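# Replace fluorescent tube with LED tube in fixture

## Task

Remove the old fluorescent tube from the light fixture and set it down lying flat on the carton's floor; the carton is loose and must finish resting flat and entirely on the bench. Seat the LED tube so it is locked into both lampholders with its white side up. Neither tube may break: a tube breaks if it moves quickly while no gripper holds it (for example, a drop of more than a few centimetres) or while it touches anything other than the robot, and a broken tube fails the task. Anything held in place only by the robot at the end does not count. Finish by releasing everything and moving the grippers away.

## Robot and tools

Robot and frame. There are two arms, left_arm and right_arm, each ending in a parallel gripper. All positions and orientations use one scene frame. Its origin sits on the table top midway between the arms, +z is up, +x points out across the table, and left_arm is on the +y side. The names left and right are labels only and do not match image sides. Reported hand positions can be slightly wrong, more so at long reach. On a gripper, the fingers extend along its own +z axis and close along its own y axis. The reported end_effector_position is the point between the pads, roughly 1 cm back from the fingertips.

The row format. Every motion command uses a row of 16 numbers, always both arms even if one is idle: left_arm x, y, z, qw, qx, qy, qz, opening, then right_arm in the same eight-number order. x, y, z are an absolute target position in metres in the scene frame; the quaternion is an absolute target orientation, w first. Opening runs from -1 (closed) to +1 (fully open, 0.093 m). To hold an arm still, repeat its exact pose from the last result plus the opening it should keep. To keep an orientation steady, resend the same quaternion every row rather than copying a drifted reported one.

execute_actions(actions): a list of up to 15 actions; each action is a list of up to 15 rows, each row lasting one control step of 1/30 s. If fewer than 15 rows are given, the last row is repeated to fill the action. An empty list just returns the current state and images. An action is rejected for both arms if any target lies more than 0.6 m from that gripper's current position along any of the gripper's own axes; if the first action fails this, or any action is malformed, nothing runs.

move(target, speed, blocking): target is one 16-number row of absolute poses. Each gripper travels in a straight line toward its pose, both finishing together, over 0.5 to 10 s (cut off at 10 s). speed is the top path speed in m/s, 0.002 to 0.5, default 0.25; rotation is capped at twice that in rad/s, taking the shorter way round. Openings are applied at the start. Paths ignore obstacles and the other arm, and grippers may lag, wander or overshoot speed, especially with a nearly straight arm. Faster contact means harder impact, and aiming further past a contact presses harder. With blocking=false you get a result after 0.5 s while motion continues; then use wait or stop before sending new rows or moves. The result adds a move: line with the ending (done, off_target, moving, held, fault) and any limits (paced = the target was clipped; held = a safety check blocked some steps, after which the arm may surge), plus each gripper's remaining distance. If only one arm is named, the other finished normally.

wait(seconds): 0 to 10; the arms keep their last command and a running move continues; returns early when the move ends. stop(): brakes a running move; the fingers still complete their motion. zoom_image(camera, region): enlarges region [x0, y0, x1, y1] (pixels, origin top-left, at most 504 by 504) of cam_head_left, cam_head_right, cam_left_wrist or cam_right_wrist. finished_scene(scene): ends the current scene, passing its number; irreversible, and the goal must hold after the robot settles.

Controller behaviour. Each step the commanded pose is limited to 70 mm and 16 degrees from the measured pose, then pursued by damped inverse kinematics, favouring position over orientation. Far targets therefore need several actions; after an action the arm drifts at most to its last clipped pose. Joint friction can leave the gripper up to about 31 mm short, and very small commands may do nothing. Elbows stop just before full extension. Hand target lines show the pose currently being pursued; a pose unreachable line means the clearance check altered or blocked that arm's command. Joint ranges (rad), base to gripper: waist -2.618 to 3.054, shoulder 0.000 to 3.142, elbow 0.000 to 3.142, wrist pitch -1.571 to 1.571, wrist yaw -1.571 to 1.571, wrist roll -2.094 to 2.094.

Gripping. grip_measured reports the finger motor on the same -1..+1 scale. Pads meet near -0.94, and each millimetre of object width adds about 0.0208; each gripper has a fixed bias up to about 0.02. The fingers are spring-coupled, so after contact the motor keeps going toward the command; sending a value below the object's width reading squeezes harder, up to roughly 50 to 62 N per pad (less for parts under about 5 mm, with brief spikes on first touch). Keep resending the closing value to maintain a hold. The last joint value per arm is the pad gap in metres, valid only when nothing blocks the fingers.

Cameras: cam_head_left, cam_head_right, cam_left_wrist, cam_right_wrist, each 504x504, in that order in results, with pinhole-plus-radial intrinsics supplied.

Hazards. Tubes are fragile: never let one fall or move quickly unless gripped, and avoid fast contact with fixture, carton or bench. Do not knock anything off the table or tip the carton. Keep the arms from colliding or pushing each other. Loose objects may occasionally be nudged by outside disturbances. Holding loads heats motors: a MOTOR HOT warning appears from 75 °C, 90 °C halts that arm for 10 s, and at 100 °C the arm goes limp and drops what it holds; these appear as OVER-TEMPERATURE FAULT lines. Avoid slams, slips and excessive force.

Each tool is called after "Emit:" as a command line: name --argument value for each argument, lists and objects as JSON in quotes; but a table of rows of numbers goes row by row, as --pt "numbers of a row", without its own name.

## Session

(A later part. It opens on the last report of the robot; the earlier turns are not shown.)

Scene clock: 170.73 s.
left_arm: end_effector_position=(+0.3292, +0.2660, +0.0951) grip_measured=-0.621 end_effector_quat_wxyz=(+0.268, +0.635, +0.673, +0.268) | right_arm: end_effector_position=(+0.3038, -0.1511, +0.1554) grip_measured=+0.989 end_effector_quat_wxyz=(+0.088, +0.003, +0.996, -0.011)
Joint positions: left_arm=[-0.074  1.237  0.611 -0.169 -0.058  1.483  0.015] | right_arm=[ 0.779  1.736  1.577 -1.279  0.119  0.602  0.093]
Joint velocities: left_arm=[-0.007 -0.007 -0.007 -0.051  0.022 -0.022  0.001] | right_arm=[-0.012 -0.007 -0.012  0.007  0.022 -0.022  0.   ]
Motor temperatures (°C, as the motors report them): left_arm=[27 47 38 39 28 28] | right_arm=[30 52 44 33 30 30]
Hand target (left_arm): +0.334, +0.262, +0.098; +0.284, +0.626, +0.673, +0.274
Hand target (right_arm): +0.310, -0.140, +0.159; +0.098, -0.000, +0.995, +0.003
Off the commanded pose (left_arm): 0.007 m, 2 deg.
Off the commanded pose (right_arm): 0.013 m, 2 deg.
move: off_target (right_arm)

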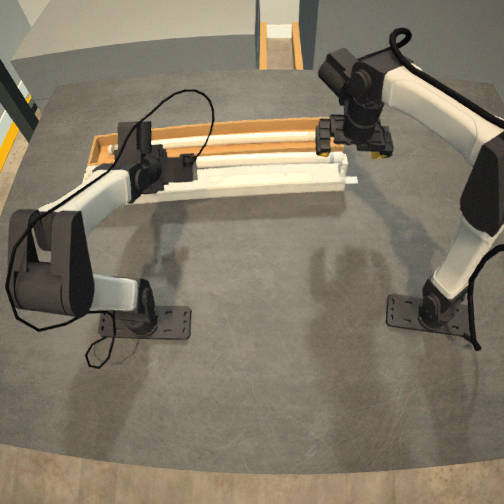

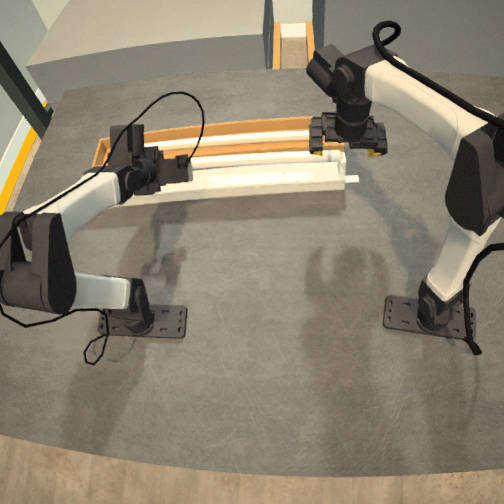

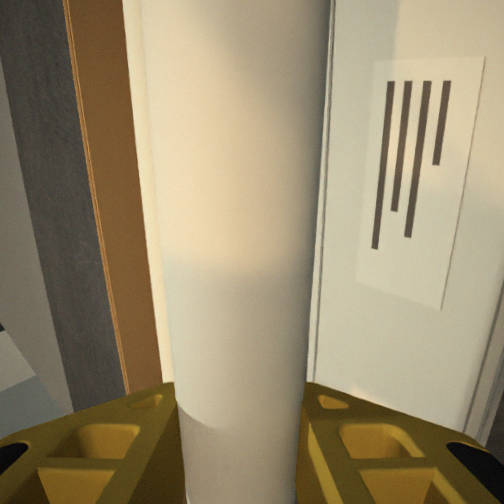

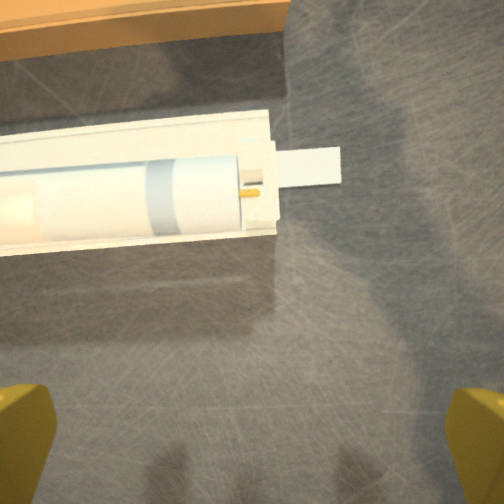

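Emit:
move --target '[0.335,0.262,0.099,0.282,0.620,0.683,0.278,-0.7,0.31,-0.14,0.159,0.098,0,0.995,0.003,1]' --speed 0.01

Emit:
zoom_image --camera "cam_right_wrist" --region '[170,110,330,270]'

Scene clock: 176.07 s.
left_arm: end_effector_position=(+0.3286, +0.2661, +0.0948) grip_measured=-0.621 end_effector_quat_wxyz=(+0.264, +0.627, +0.681, +0.271) | right_arm: end_effector_position=(+0.3038, -0.1511, +0.1554) grip_measured=+0.989 end_effector_quat_wxyz=(+0.088, +0.003, +0.996, -0.011)
Joint positions: left_arm=[-0.087  1.237  0.611 -0.172 -0.083  1.457  0.015] | right_arm=[ 0.779  1.736  1.577 -1.279  0.119  0.602  0.093]
Joint velocities: left_arm=[ 0.012  0.012  0.002  0.022  0.037 -0.051 -0.001] | right_arm=[ 0.017  0.002 -0.012  0.037  0.051  0.022 -0.   ]
Motor temperatures (°C, as the motors report them): left_arm=[27 46 38 40 28 28] | right_arm=[30 52 44 33 30 30]
Hand target (left_arm): +0.335, +0.262, +0.099; +0.281, +0.618, +0.680, +0.276
Hand target (right_arm): +0.310, -0.140, +0.159; +0.098, -0.000, +0.995, +0.003
Off the commanded pose (left_arm): 0.009 m, 2 deg.
Off the commanded pose (right_arm): 0.013 m, 2 deg.
move: off_target (right_arm)

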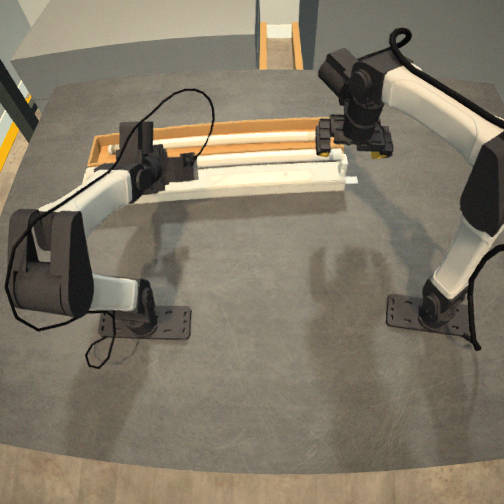

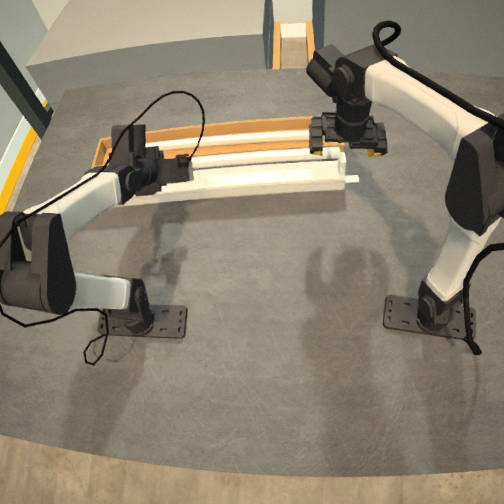

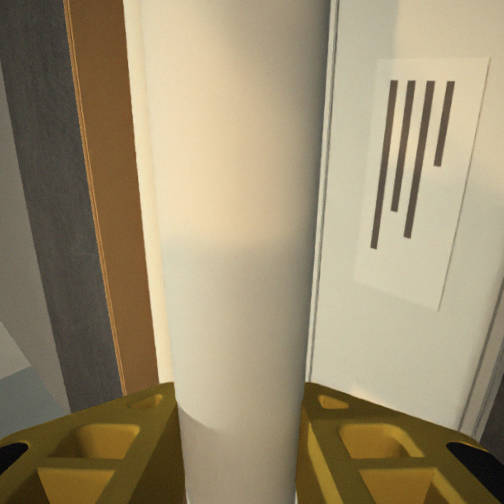

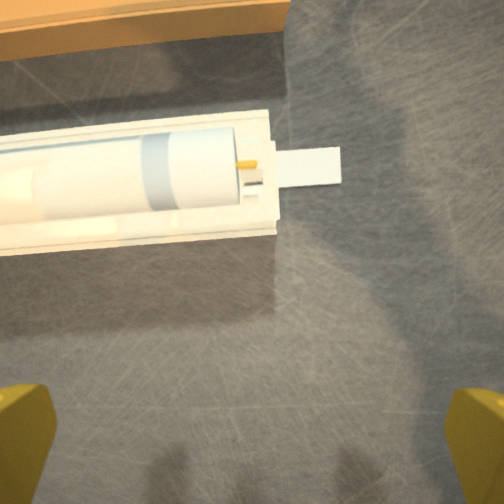

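Region (170, 110, 330, 270) of cam_right_wrist's 504x504 image, scaled by 3.150, with more detail than that image has.

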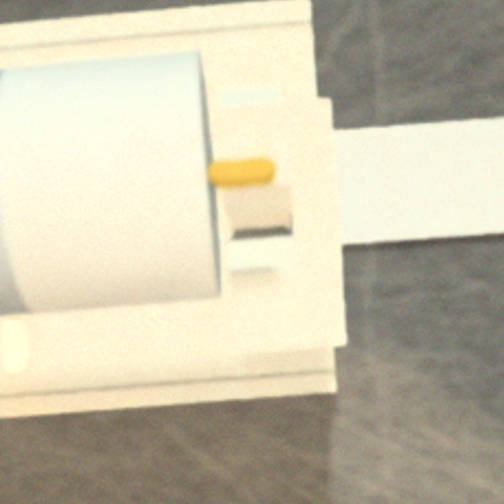

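Emit:
move --target '[0.335,0.261,0.097,0.284,0.625,0.678,0.276,-0.7,0.31,-0.14,0.159,0.098,0,0.995,0.003,1]' --speed 0.01

Emit:
zoom_image --camera "cam_right_wrist" --region '[170,110,330,270]'

Scene clock: 180.07 s.
left_arm: end_effector_position=(+0.3303, +0.2661, +0.0966) grip_measured=-0.621 end_effector_quat_wxyz=(+0.268, +0.625, +0.680, +0.274) | right_arm: end_effector_position=(+0.3038, -0.1511, +0.1554) grip_measured=+0.989 end_effector_quat_wxyz=(+0.088, +0.003, +0.996, -0.011)
Joint positions: left_arm=[-0.087  1.237  0.611 -0.161 -0.083  1.458  0.015] | right_arm=[ 0.779  1.736  1.577 -1.279  0.119  0.602  0.093]
Joint velocities: left_arm=[ 0.002 -0.002 -0.002  0.007 -0.007  0.022 -0.   ] | right_arm=[-0.012 -0.017  0.002  0.022  0.022 -0.037 -0.001]
Motor temperatures (°C, as the motors report them): left_arm=[27 45 38 40 28 28] | right_arm=[30 52 44 33 30 30]
Hand target (left_arm): +0.335, +0.261, +0.097; +0.283, +0.623, +0.676, +0.274
Hand target (right_arm): +0.310, -0.140, +0.159; +0.098, -0.000, +0.995, +0.003
Off the commanded pose (left_arm): 0.007 m, 2 deg.
Off the commanded pose (right_arm): 0.013 m, 2 deg.
move: off_target (right_arm)

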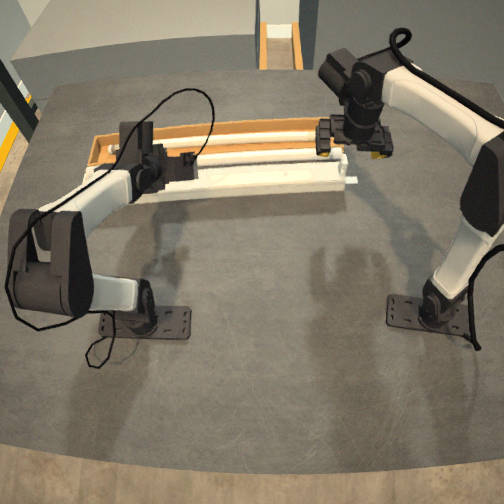

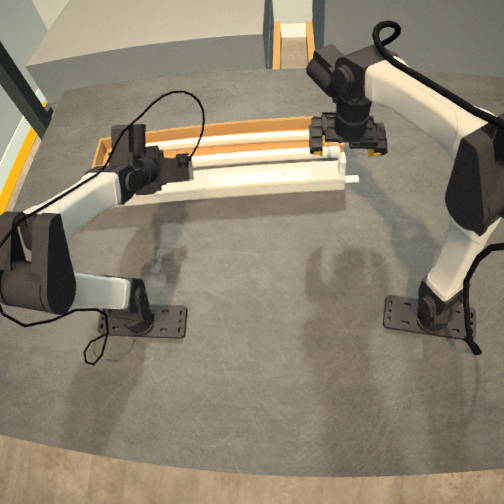

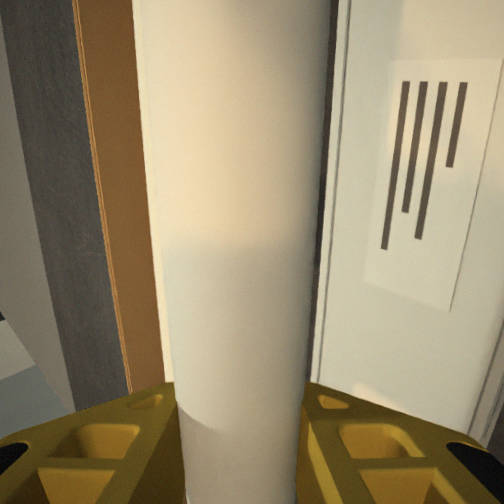

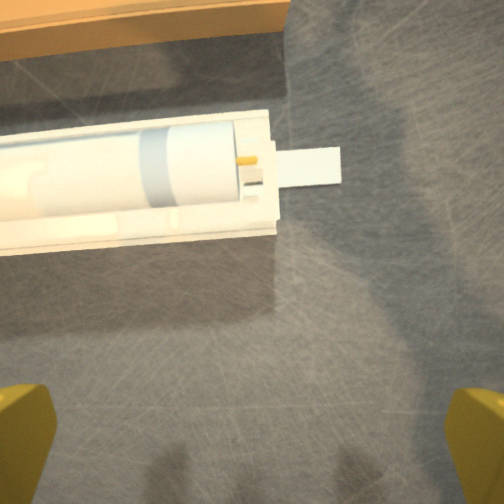

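Region (170, 110, 330, 270) of cam_right_wrist's 504x504 image, scaled by 3.150, with more detail than that image has.

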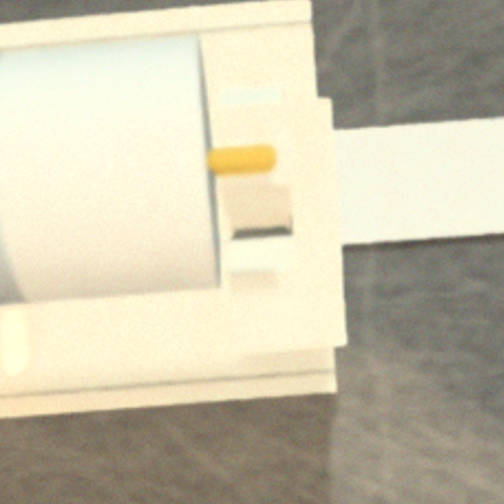

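Emit:
move --target '[0.326,0.262,0.097,0.284,0.625,0.678,0.276,-0.7,0.3038,-0.151,0.1554,0.088,0.003,0.996,-0.011,1]' --speed 0.01

Scene clock: 183.00 s.
left_arm: end_effector_position=(+0.3225, +0.2666, +0.0881) grip_measured=-0.622 end_effector_quat_wxyz=(+0.259, +0.630, +0.681, +0.268) | right_arm: end_effector_position=(+0.3038, -0.1511, +0.1554) grip_measured=+0.989 end_effector_quat_wxyz=(+0.088, +0.003, +0.996, -0.011)
Joint positions: left_arm=[-0.087  1.228  0.586 -0.169 -0.083  1.462  0.015] | right_arm=[ 0.779  1.736  1.577 -1.279  0.119  0.602  0.093]
Joint velocities: left_arm=[-0.002 -0.022  0.002 -0.022  0.007  0.022 -0.001] | right_arm=[-0.002  0.002  0.007  0.051  0.007 -0.007 -0.001]
Motor temperatures (°C, as the motors report them): left_arm=[27 45 38 40 28 28] | right_arm=[30 51 44 33 30 30]
Hand target (left_arm): +0.326, +0.262, +0.097; +0.282, +0.623, +0.676, +0.274
Hand target (right_arm): +0.304, -0.151, +0.155; +0.088, +0.003, +0.996, -0.011
Off the commanded pose (left_arm): 0.011 m, 3 deg.
Off the commanded pose (right_arm): 0.000 m, 0 deg.
move: off_target (left_arm)

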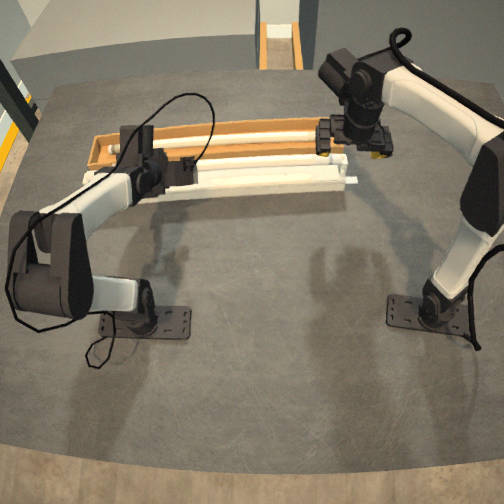

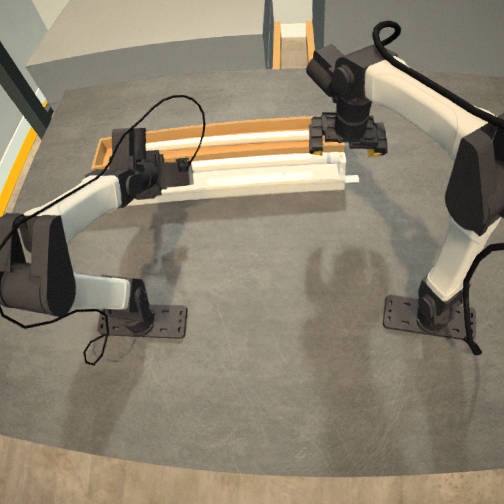

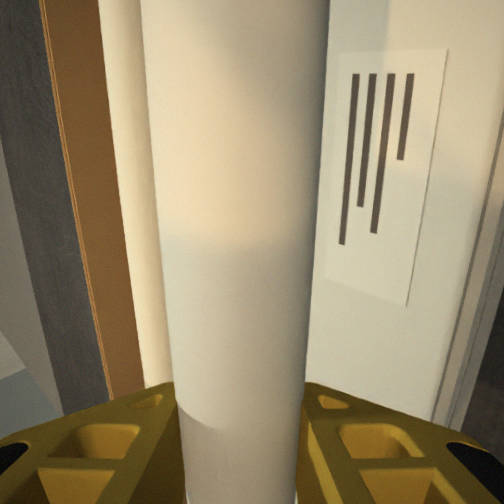

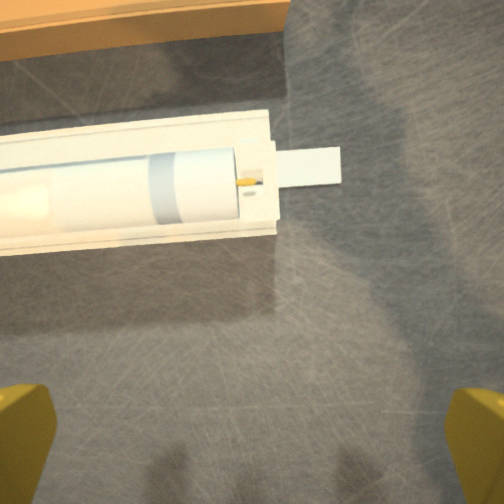

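Right end is entering the slot. Lower a bit, push −y.

Emit:
move --target '[0.329,0.257,0.088,0.284,0.625,0.678,0.276,-0.7,0.3038,-0.151,0.1554,0.088,0.003,0.996,-0.011,1]' --speed 0.008

Emit:
zoom_image --camera "cam_right_wrist" --region '[170,110,330,270]'

Emit:
zoom_image --camera "cam_head_left" --region '[60,140,160,220]'

Scene clock: 188.50 s.
left_arm: end_effector_position=(+0.3231, +0.2647, +0.0865) grip_measured=-0.622 end_effector_quat_wxyz=(+0.263, +0.627, +0.680, +0.275) | right_arm: end_effector_position=(+0.3038, -0.1511, +0.1554) grip_measured=+0.989 end_effector_quat_wxyz=(+0.088, +0.003, +0.996, -0.011)
Joint positions: left_arm=[-0.099  1.228  0.567 -0.135 -0.097  1.454  0.015] | right_arm=[ 0.779  1.736  1.577 -1.279  0.119  0.602  0.093]
Joint velocities: left_arm=[-0.002 -0.002  0.007 -0.007 -0.022 -0.022 -0.   ] | right_arm=[ 0.012  0.007 -0.007 -0.066 -0.022 -0.037  0.   ]
Motor temperatures (°C, as the motors report them): left_arm=[27 44 38 41 28 28] | right_arm=[30 52 44 33 30 30]
Hand target (left_arm): +0.329, +0.257, +0.088; +0.283, +0.623, +0.676, +0.274
Hand target (right_arm): +0.304, -0.151, +0.155; +0.088, +0.003, +0.996, -0.011
Off the commanded pose (left_arm): 0.010 m, 2 deg.
Off the commanded pose (right_arm): 0.000 m, 0 deg.
move: done

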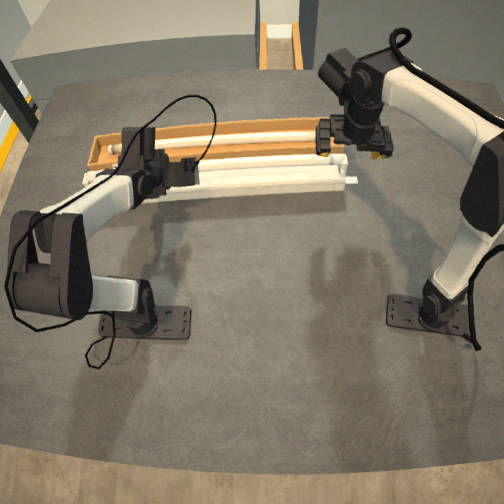

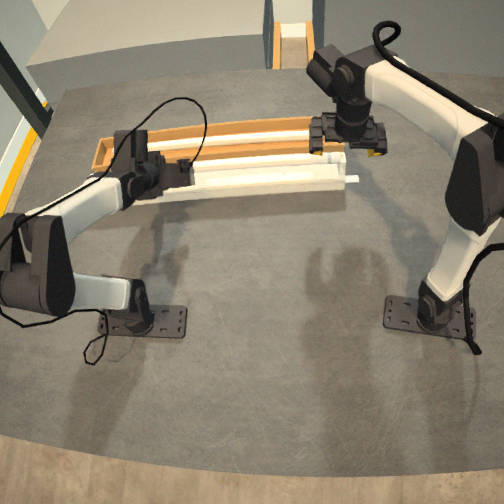

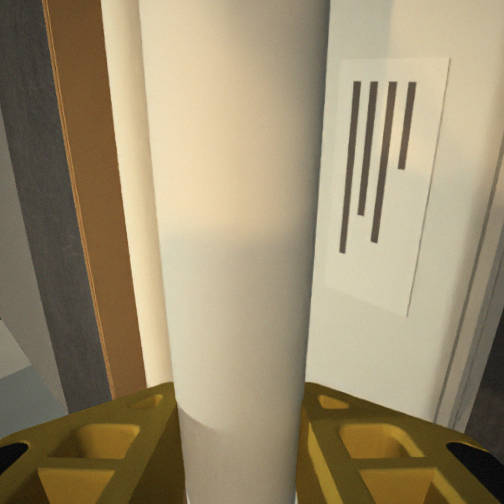

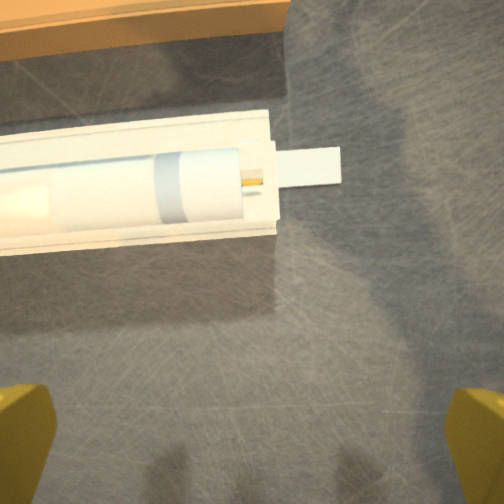

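Region (170, 110, 330, 270) of cam_right_wrist's 504x504 image, scaled by 3.150, with more detail than that image has.

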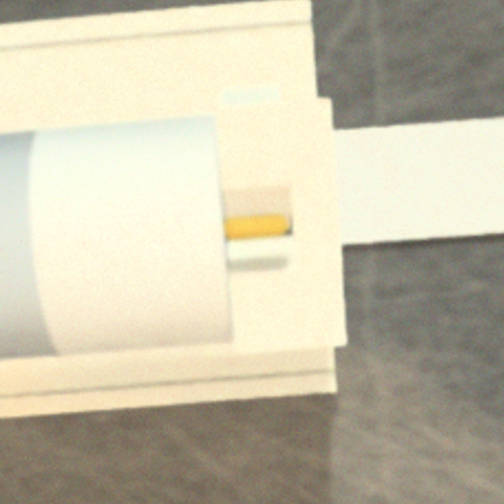

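Region (60, 140, 160, 220) of cam_head_left's 504x504 image, scaled by 5.040, with more detail than that image has; it fills the top 403 rows of this view, and the rest is white.

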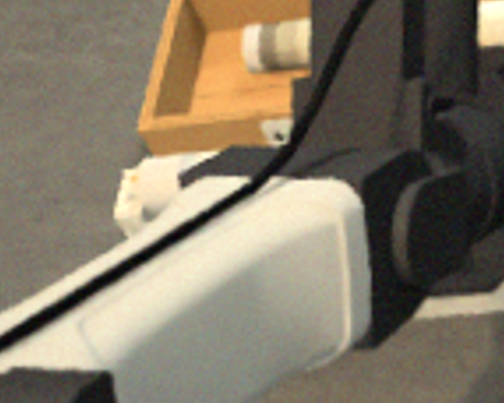

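Emit:
move --target '[0.333,0.257,0.068,0.296,0.619,0.684,0.262,-0.7,0.3038,-0.151,0.1554,0.088,0.003,0.996,-0.011,1]' --speed 0.008

Emit:
zoom_image --camera "cam_head_left" --region '[60,140,160,220]'

Scene clock: 195.33 s.
left_arm: end_effector_position=(+0.3236, +0.2647, +0.0763) grip_measured=-0.622 end_effector_quat_wxyz=(+0.263, +0.625, +0.682, +0.273) | right_arm: end_effector_position=(+0.3038, -0.1511, +0.1554) grip_measured=+0.989 end_effector_quat_wxyz=(+0.088, +0.003, +0.996, -0.011)
Joint positions: left_arm=[-0.099  1.254  0.54  -0.084 -0.097  1.446  0.015] | right_arm=[ 0.779  1.736  1.577 -1.279  0.119  0.602  0.093]
Joint velocities: left_arm=[-0.017 -0.002 -0.017 -0.007 -0.022 -0.037 -0.   ] | right_arm=[ 0.012 -0.007  0.012  0.037  0.037 -0.007 -0.002]
Motor temperatures (°C, as the motors report them): left_arm=[27 43 37 41 28 28] | right_arm=[30 52 44 33 30 30]
Hand target (left_arm): +0.331, +0.257, +0.069; +0.292, +0.618, +0.682, +0.260
Hand target (right_arm): +0.304, -0.151, +0.155; +0.088, +0.003, +0.996, -0.011
Off the commanded pose (left_arm): 0.015 m, 4 deg.
Off the commanded pose (right_arm): 0.000 m, 0 deg.
move: off_target (left_arm)

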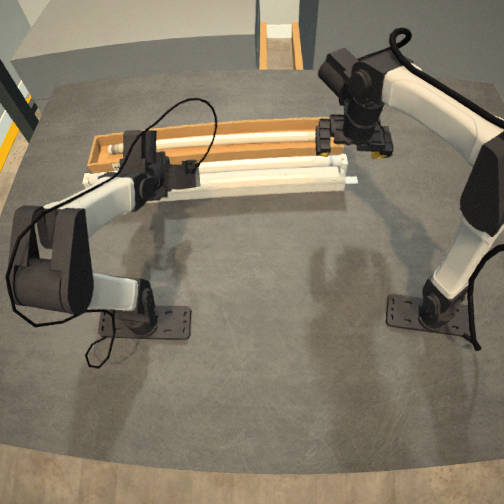

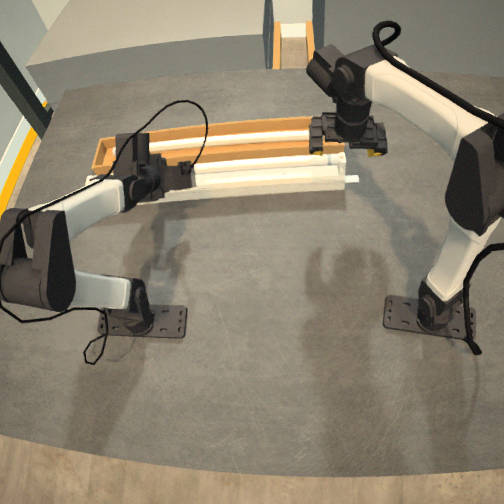

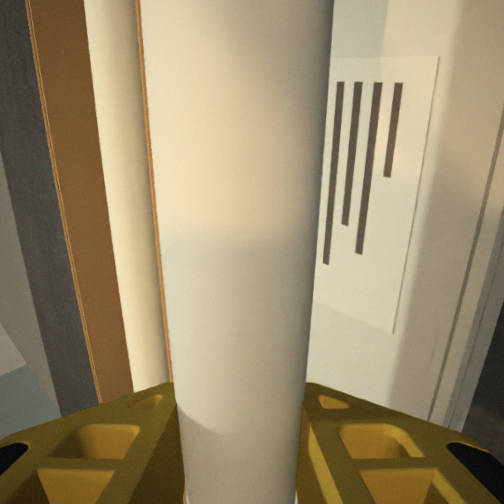

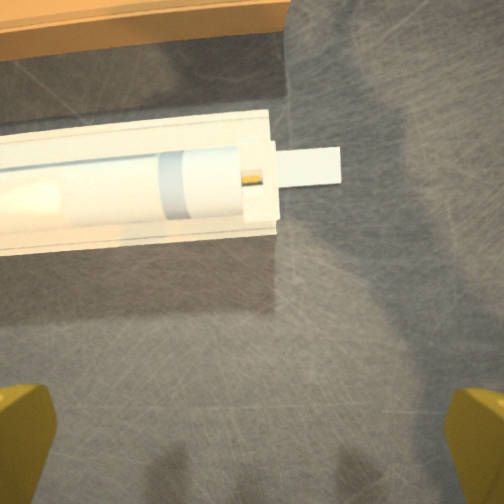

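Region (60, 140, 160, 220) of cam_head_left's 504x504 image, scaled by 5.040, with more detail than that image has; it fills the top 403 rows of this view, and the rest is white.

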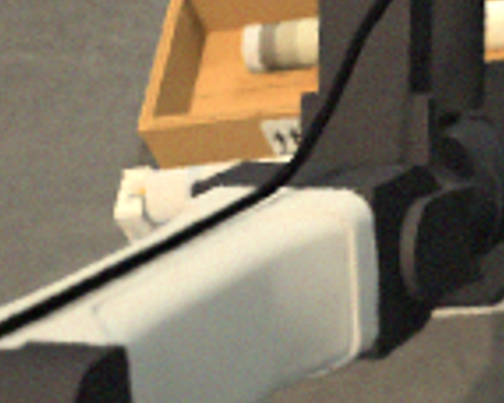

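Left end entering too. Continue.

Emit:
move --target '[0.333,0.259,0.057,0.296,0.619,0.684,0.262,-0.7,0.3038,-0.151,0.1554,0.088,0.003,0.996,-0.011,1]' --speed 0.008

Emit:
zoom_image --camera "cam_head_left" --region '[60,140,160,220]'

Scene clock: 201.37 s.
left_arm: end_effector_position=(+0.3236, +0.2648, +0.0751) grip_measured=-0.622 end_effector_quat_wxyz=(+0.269, +0.623, +0.680, +0.278) | right_arm: end_effector_position=(+0.3038, -0.1511, +0.1554) grip_measured=+0.989 end_effector_quat_wxyz=(+0.088, +0.003, +0.996, -0.011)
Joint positions: left_arm=[-0.099  1.251  0.52  -0.051 -0.098  1.448  0.015] | right_arm=[ 0.779  1.736  1.577 -1.279  0.119  0.602  0.093]
Joint velocities: left_arm=[ 0.007 -0.002  0.012 -0.081  0.037  0.022 -0.001] | right_arm=[-0.007 -0.002 -0.017 -0.007 -0.066  0.037 -0.001]
Motor temperatures (°C, as the motors report them): left_arm=[27 42 37 43 28 28] | right_arm=[30 52 44 33 30 30]
Hand target (left_arm): +0.329, +0.259, +0.059; +0.290, +0.618, +0.684, +0.259
Hand target (right_arm): +0.304, -0.151, +0.155; +0.088, +0.003, +0.996, -0.011
Off the commanded pose (left_arm): 0.021 m, 4 deg.
Off the commanded pose (right_arm): 0.000 m, 0 deg.
move: off_target (left_arm)

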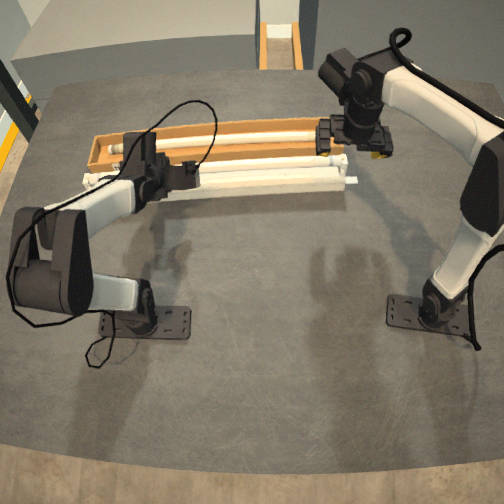

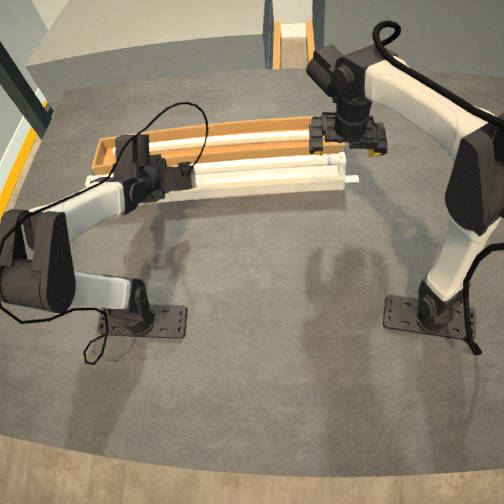

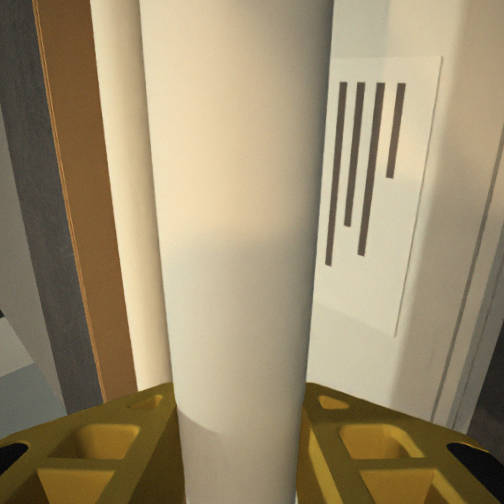

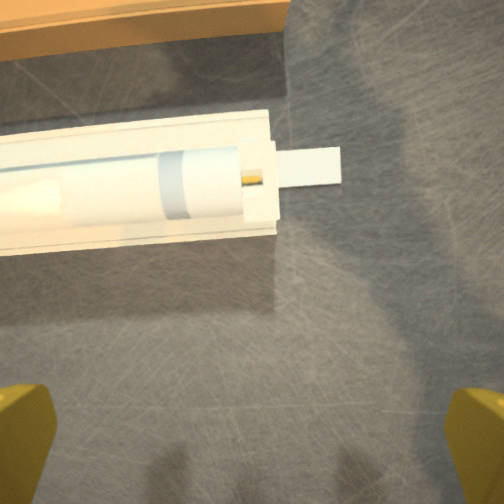

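Region (60, 140, 160, 220) of cam_head_left's 504x504 image, scaled by 5.040, with more detail than that image has; it fills the top 403 rows of this view, and the rest is white.

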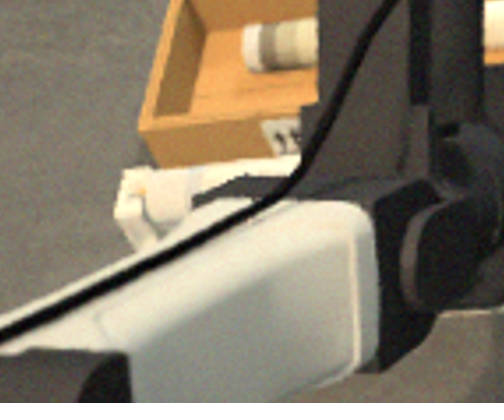

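Emit:
move --target '[0.324,0.265,0.072,0.269,0.623,0.680,0.278,-0.25,0.3038,-0.151,0.1554,0.088,0.003,0.996,-0.011,1]' --speed 0.01

Emit:
zoom_image --camera "cam_head_left" --region '[60,140,160,220]'

Scene clock: 203.50 s.
left_arm: end_effector_position=(+0.3222, +0.2651, +0.0757) grip_measured=-0.251 end_effector_quat_wxyz=(+0.267, +0.624, +0.680, +0.278) | right_arm: end_effector_position=(+0.3038, -0.1511, +0.1554) grip_measured=+0.989 end_effector_quat_wxyz=(+0.088, +0.003, +0.996, -0.011)
Joint positions: left_arm=[-0.099  1.243  0.52  -0.061 -0.099  1.449  0.033] | right_arm=[ 0.779  1.736  1.577 -1.279  0.119  0.602  0.093]
Joint velocities: left_arm=[ 0.002  0.002  0.027 -0.022 -0.022  0.037  0.001] | right_arm=[-0.007  0.017 -0.007 -0.037  0.066 -0.037 -0.001]
Motor temperatures (°C, as the motors report them): left_arm=[27 42 37 43 28 28] | right_arm=[30 52 44 33 30 30]
Hand target (left_arm): +0.324, +0.265, +0.072; +0.269, +0.623, +0.680, +0.278
Hand target (right_arm): +0.304, -0.151, +0.155; +0.088, +0.003, +0.996, -0.011
Off the commanded pose (left_arm): 0.004 m, 0 deg.
Off the commanded pose (right_arm): 0.000 m, 0 deg.
move: done

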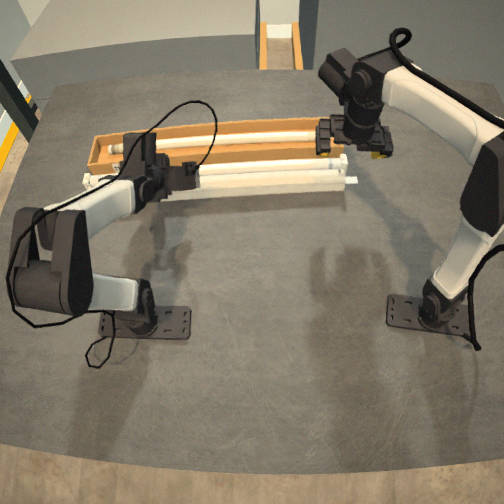

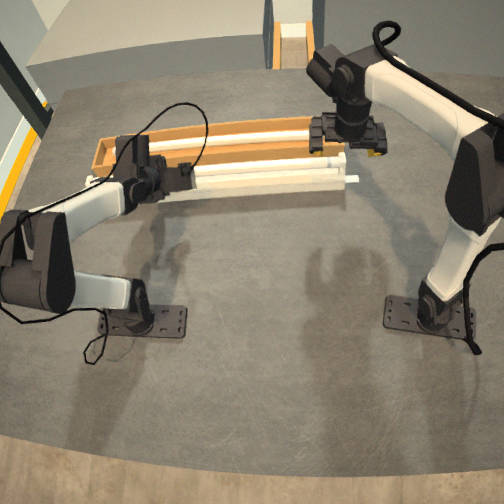

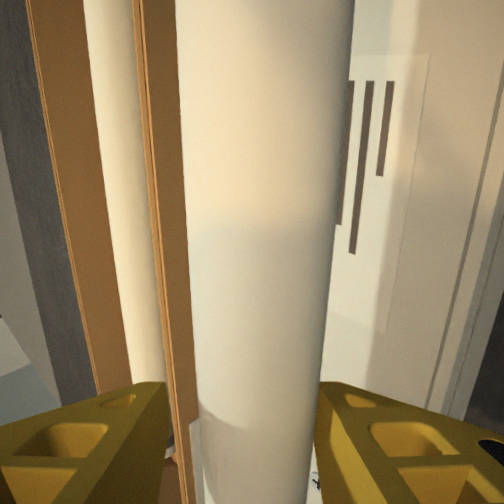

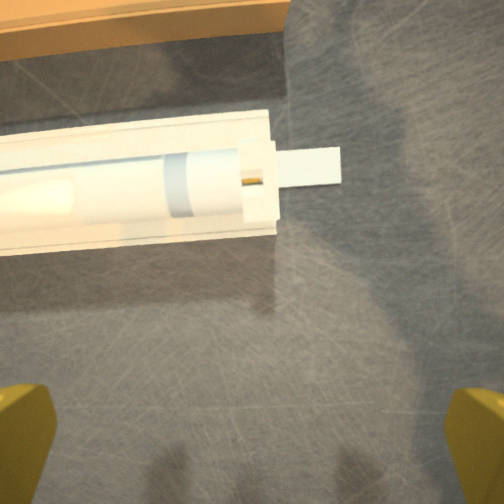

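Region (60, 140, 160, 220) of cam_head_left's 504x504 image, scaled by 5.040, with more detail than that image has; it fills the top 403 rows of this view, and the rest is white.

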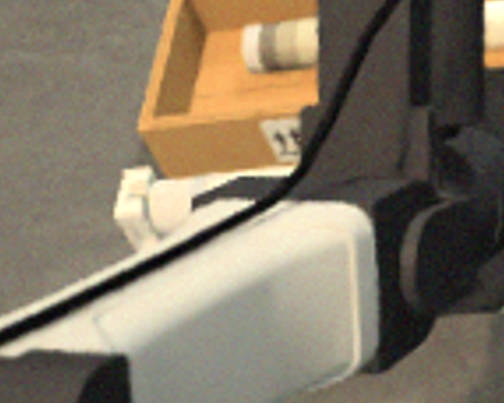

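It drops in. Slide to y=0.14 at the lock pose.

Emit:
move --target '[0.328,0.25,0.060,0.28,0.615,0.672,0.30,-0.1,0.25,-0.35,0.2,0.1,0,0.99,0,1]' --speed 0.1

Emit:
move --target '[0.339,0.14,0.062,0.292,0.610,0.665,0.318,-0.1,0.25,-0.35,0.2,0.1,0,0.99,0,1]' --speed 0.06

Scene clock: 208.13 s.
left_arm: end_effector_position=(+0.3321, +0.2518, +0.0697) grip_measured=-0.101 end_effector_quat_wxyz=(+0.288, +0.613, +0.670, +0.305) | right_arm: end_effector_position=(+0.2575, -0.3484, +0.1992) grip_measured=+0.989 end_effector_quat_wxyz=(+0.096, +0.000, +0.995, +0.004)
Joint positions: left_arm=[-0.169  1.298  0.468  0.111 -0.166  1.412  0.04 ] | right_arm=[ 0.092  1.347  1.373 -1.405 -0.024 -0.079  0.093]
Joint velocities: left_arm=[-0.007  0.007 -0.007 -0.051  0.007  0.022  0.002] | right_arm=[-0.012 -0.007 -0.002 -0.022  0.022 -0.007  0.   ]
Motor temperatures (°C, as the motors report them): left_arm=[27 42 37 43 28 28] | right_arm=[30 52 44 33 30 30]
Hand target (left_arm): +0.328, +0.250, +0.060; +0.280, +0.616, +0.672, +0.301
Hand target (right_arm): +0.252, -0.348, +0.201; +0.097, +0.002, +0.995, +0.010
Off the commanded pose (left_arm): 0.011 m, 1 deg.
Off the commanded pose (right_arm): 0.008 m, 1 deg.
move: off_target (left_arm)

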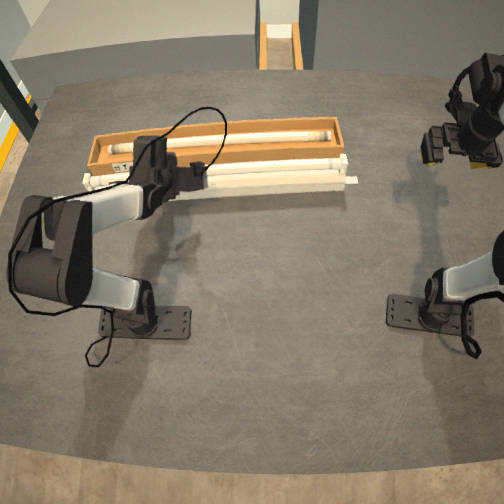

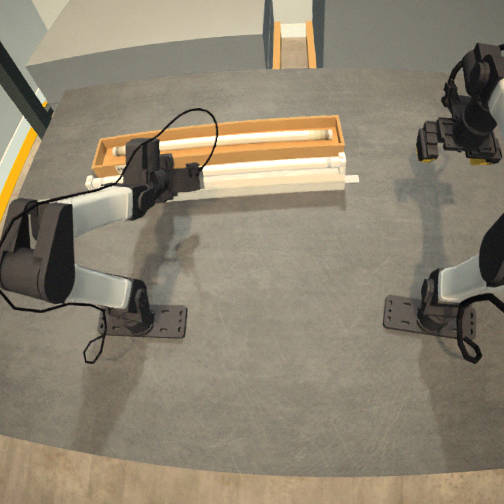

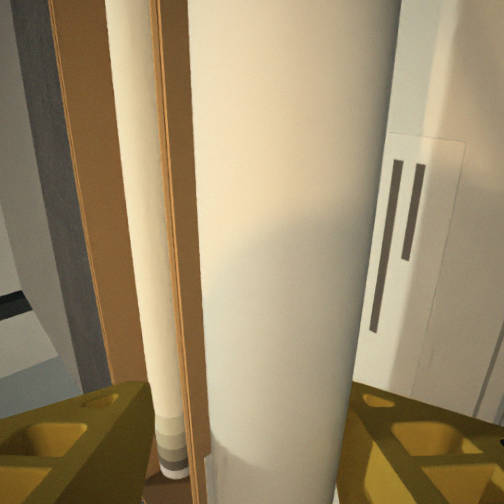

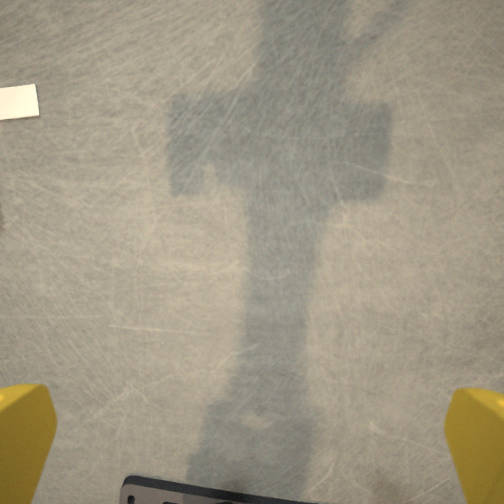

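Scene clock: 210.33 s.
left_arm: end_effector_position=(+0.3394, +0.1458, +0.0645) grip_measured=-0.101 end_effector_quat_wxyz=(+0.294, +0.610, +0.661, +0.323) | right_arm: end_effector_position=(+0.2562, -0.3483, +0.2026) grip_measured=+0.989 end_effector_quat_wxyz=(+0.103, -0.000, +0.995, +0.003)
Joint positions: left_arm=[-0.597  1.517  0.61   0.124 -0.502  1.129  0.04 ] | right_arm=[ 0.092  1.332  1.373 -1.405 -0.024 -0.081  0.093]
Joint velocities: left_arm=[ 0.002 -0.002 -0.002  0.007 -0.095 -0.037  0.   ] | right_arm=[-0.002 -0.012 -0.012  0.051 -0.007 -0.022 -0.   ]
Motor temperatures (°C, as the motors report them): left_arm=[27 42 37 43 28 28] | right_arm=[30 51 44 33 30 30]
Hand target (left_arm): +0.341, +0.142, +0.063; +0.293, +0.610, +0.662, +0.322
Hand target (right_arm): +0.250, -0.350, +0.200; +0.100, -0.000, +0.995, +0.000
Off the commanded pose (left_arm): 0.006 m, 1 deg.
Off the commanded pose (right_arm): 0.007 m, 1 deg.
move: done

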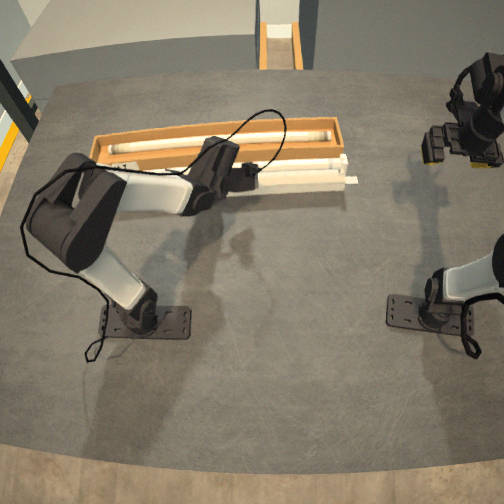

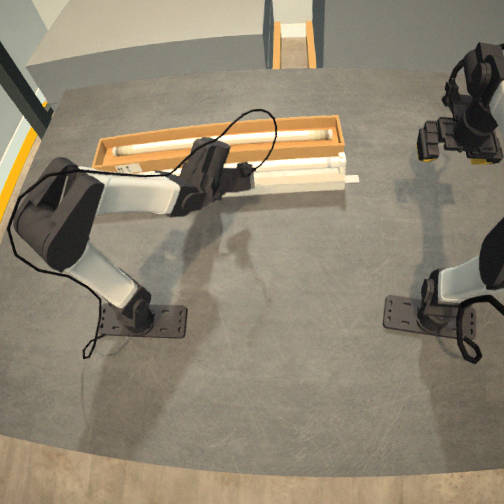

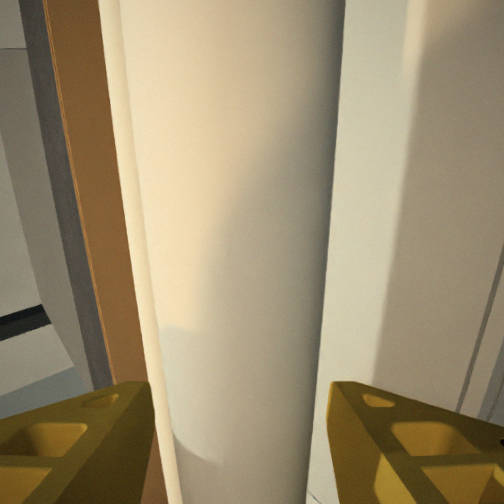

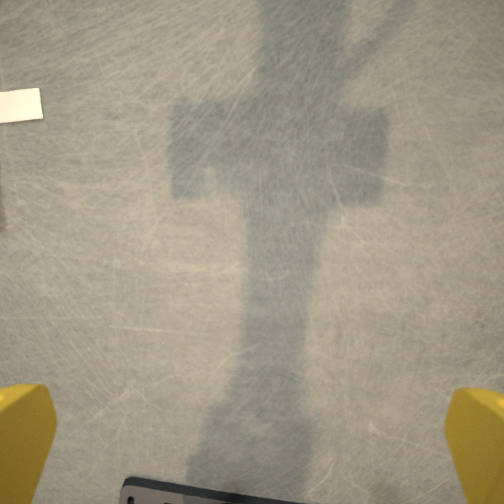

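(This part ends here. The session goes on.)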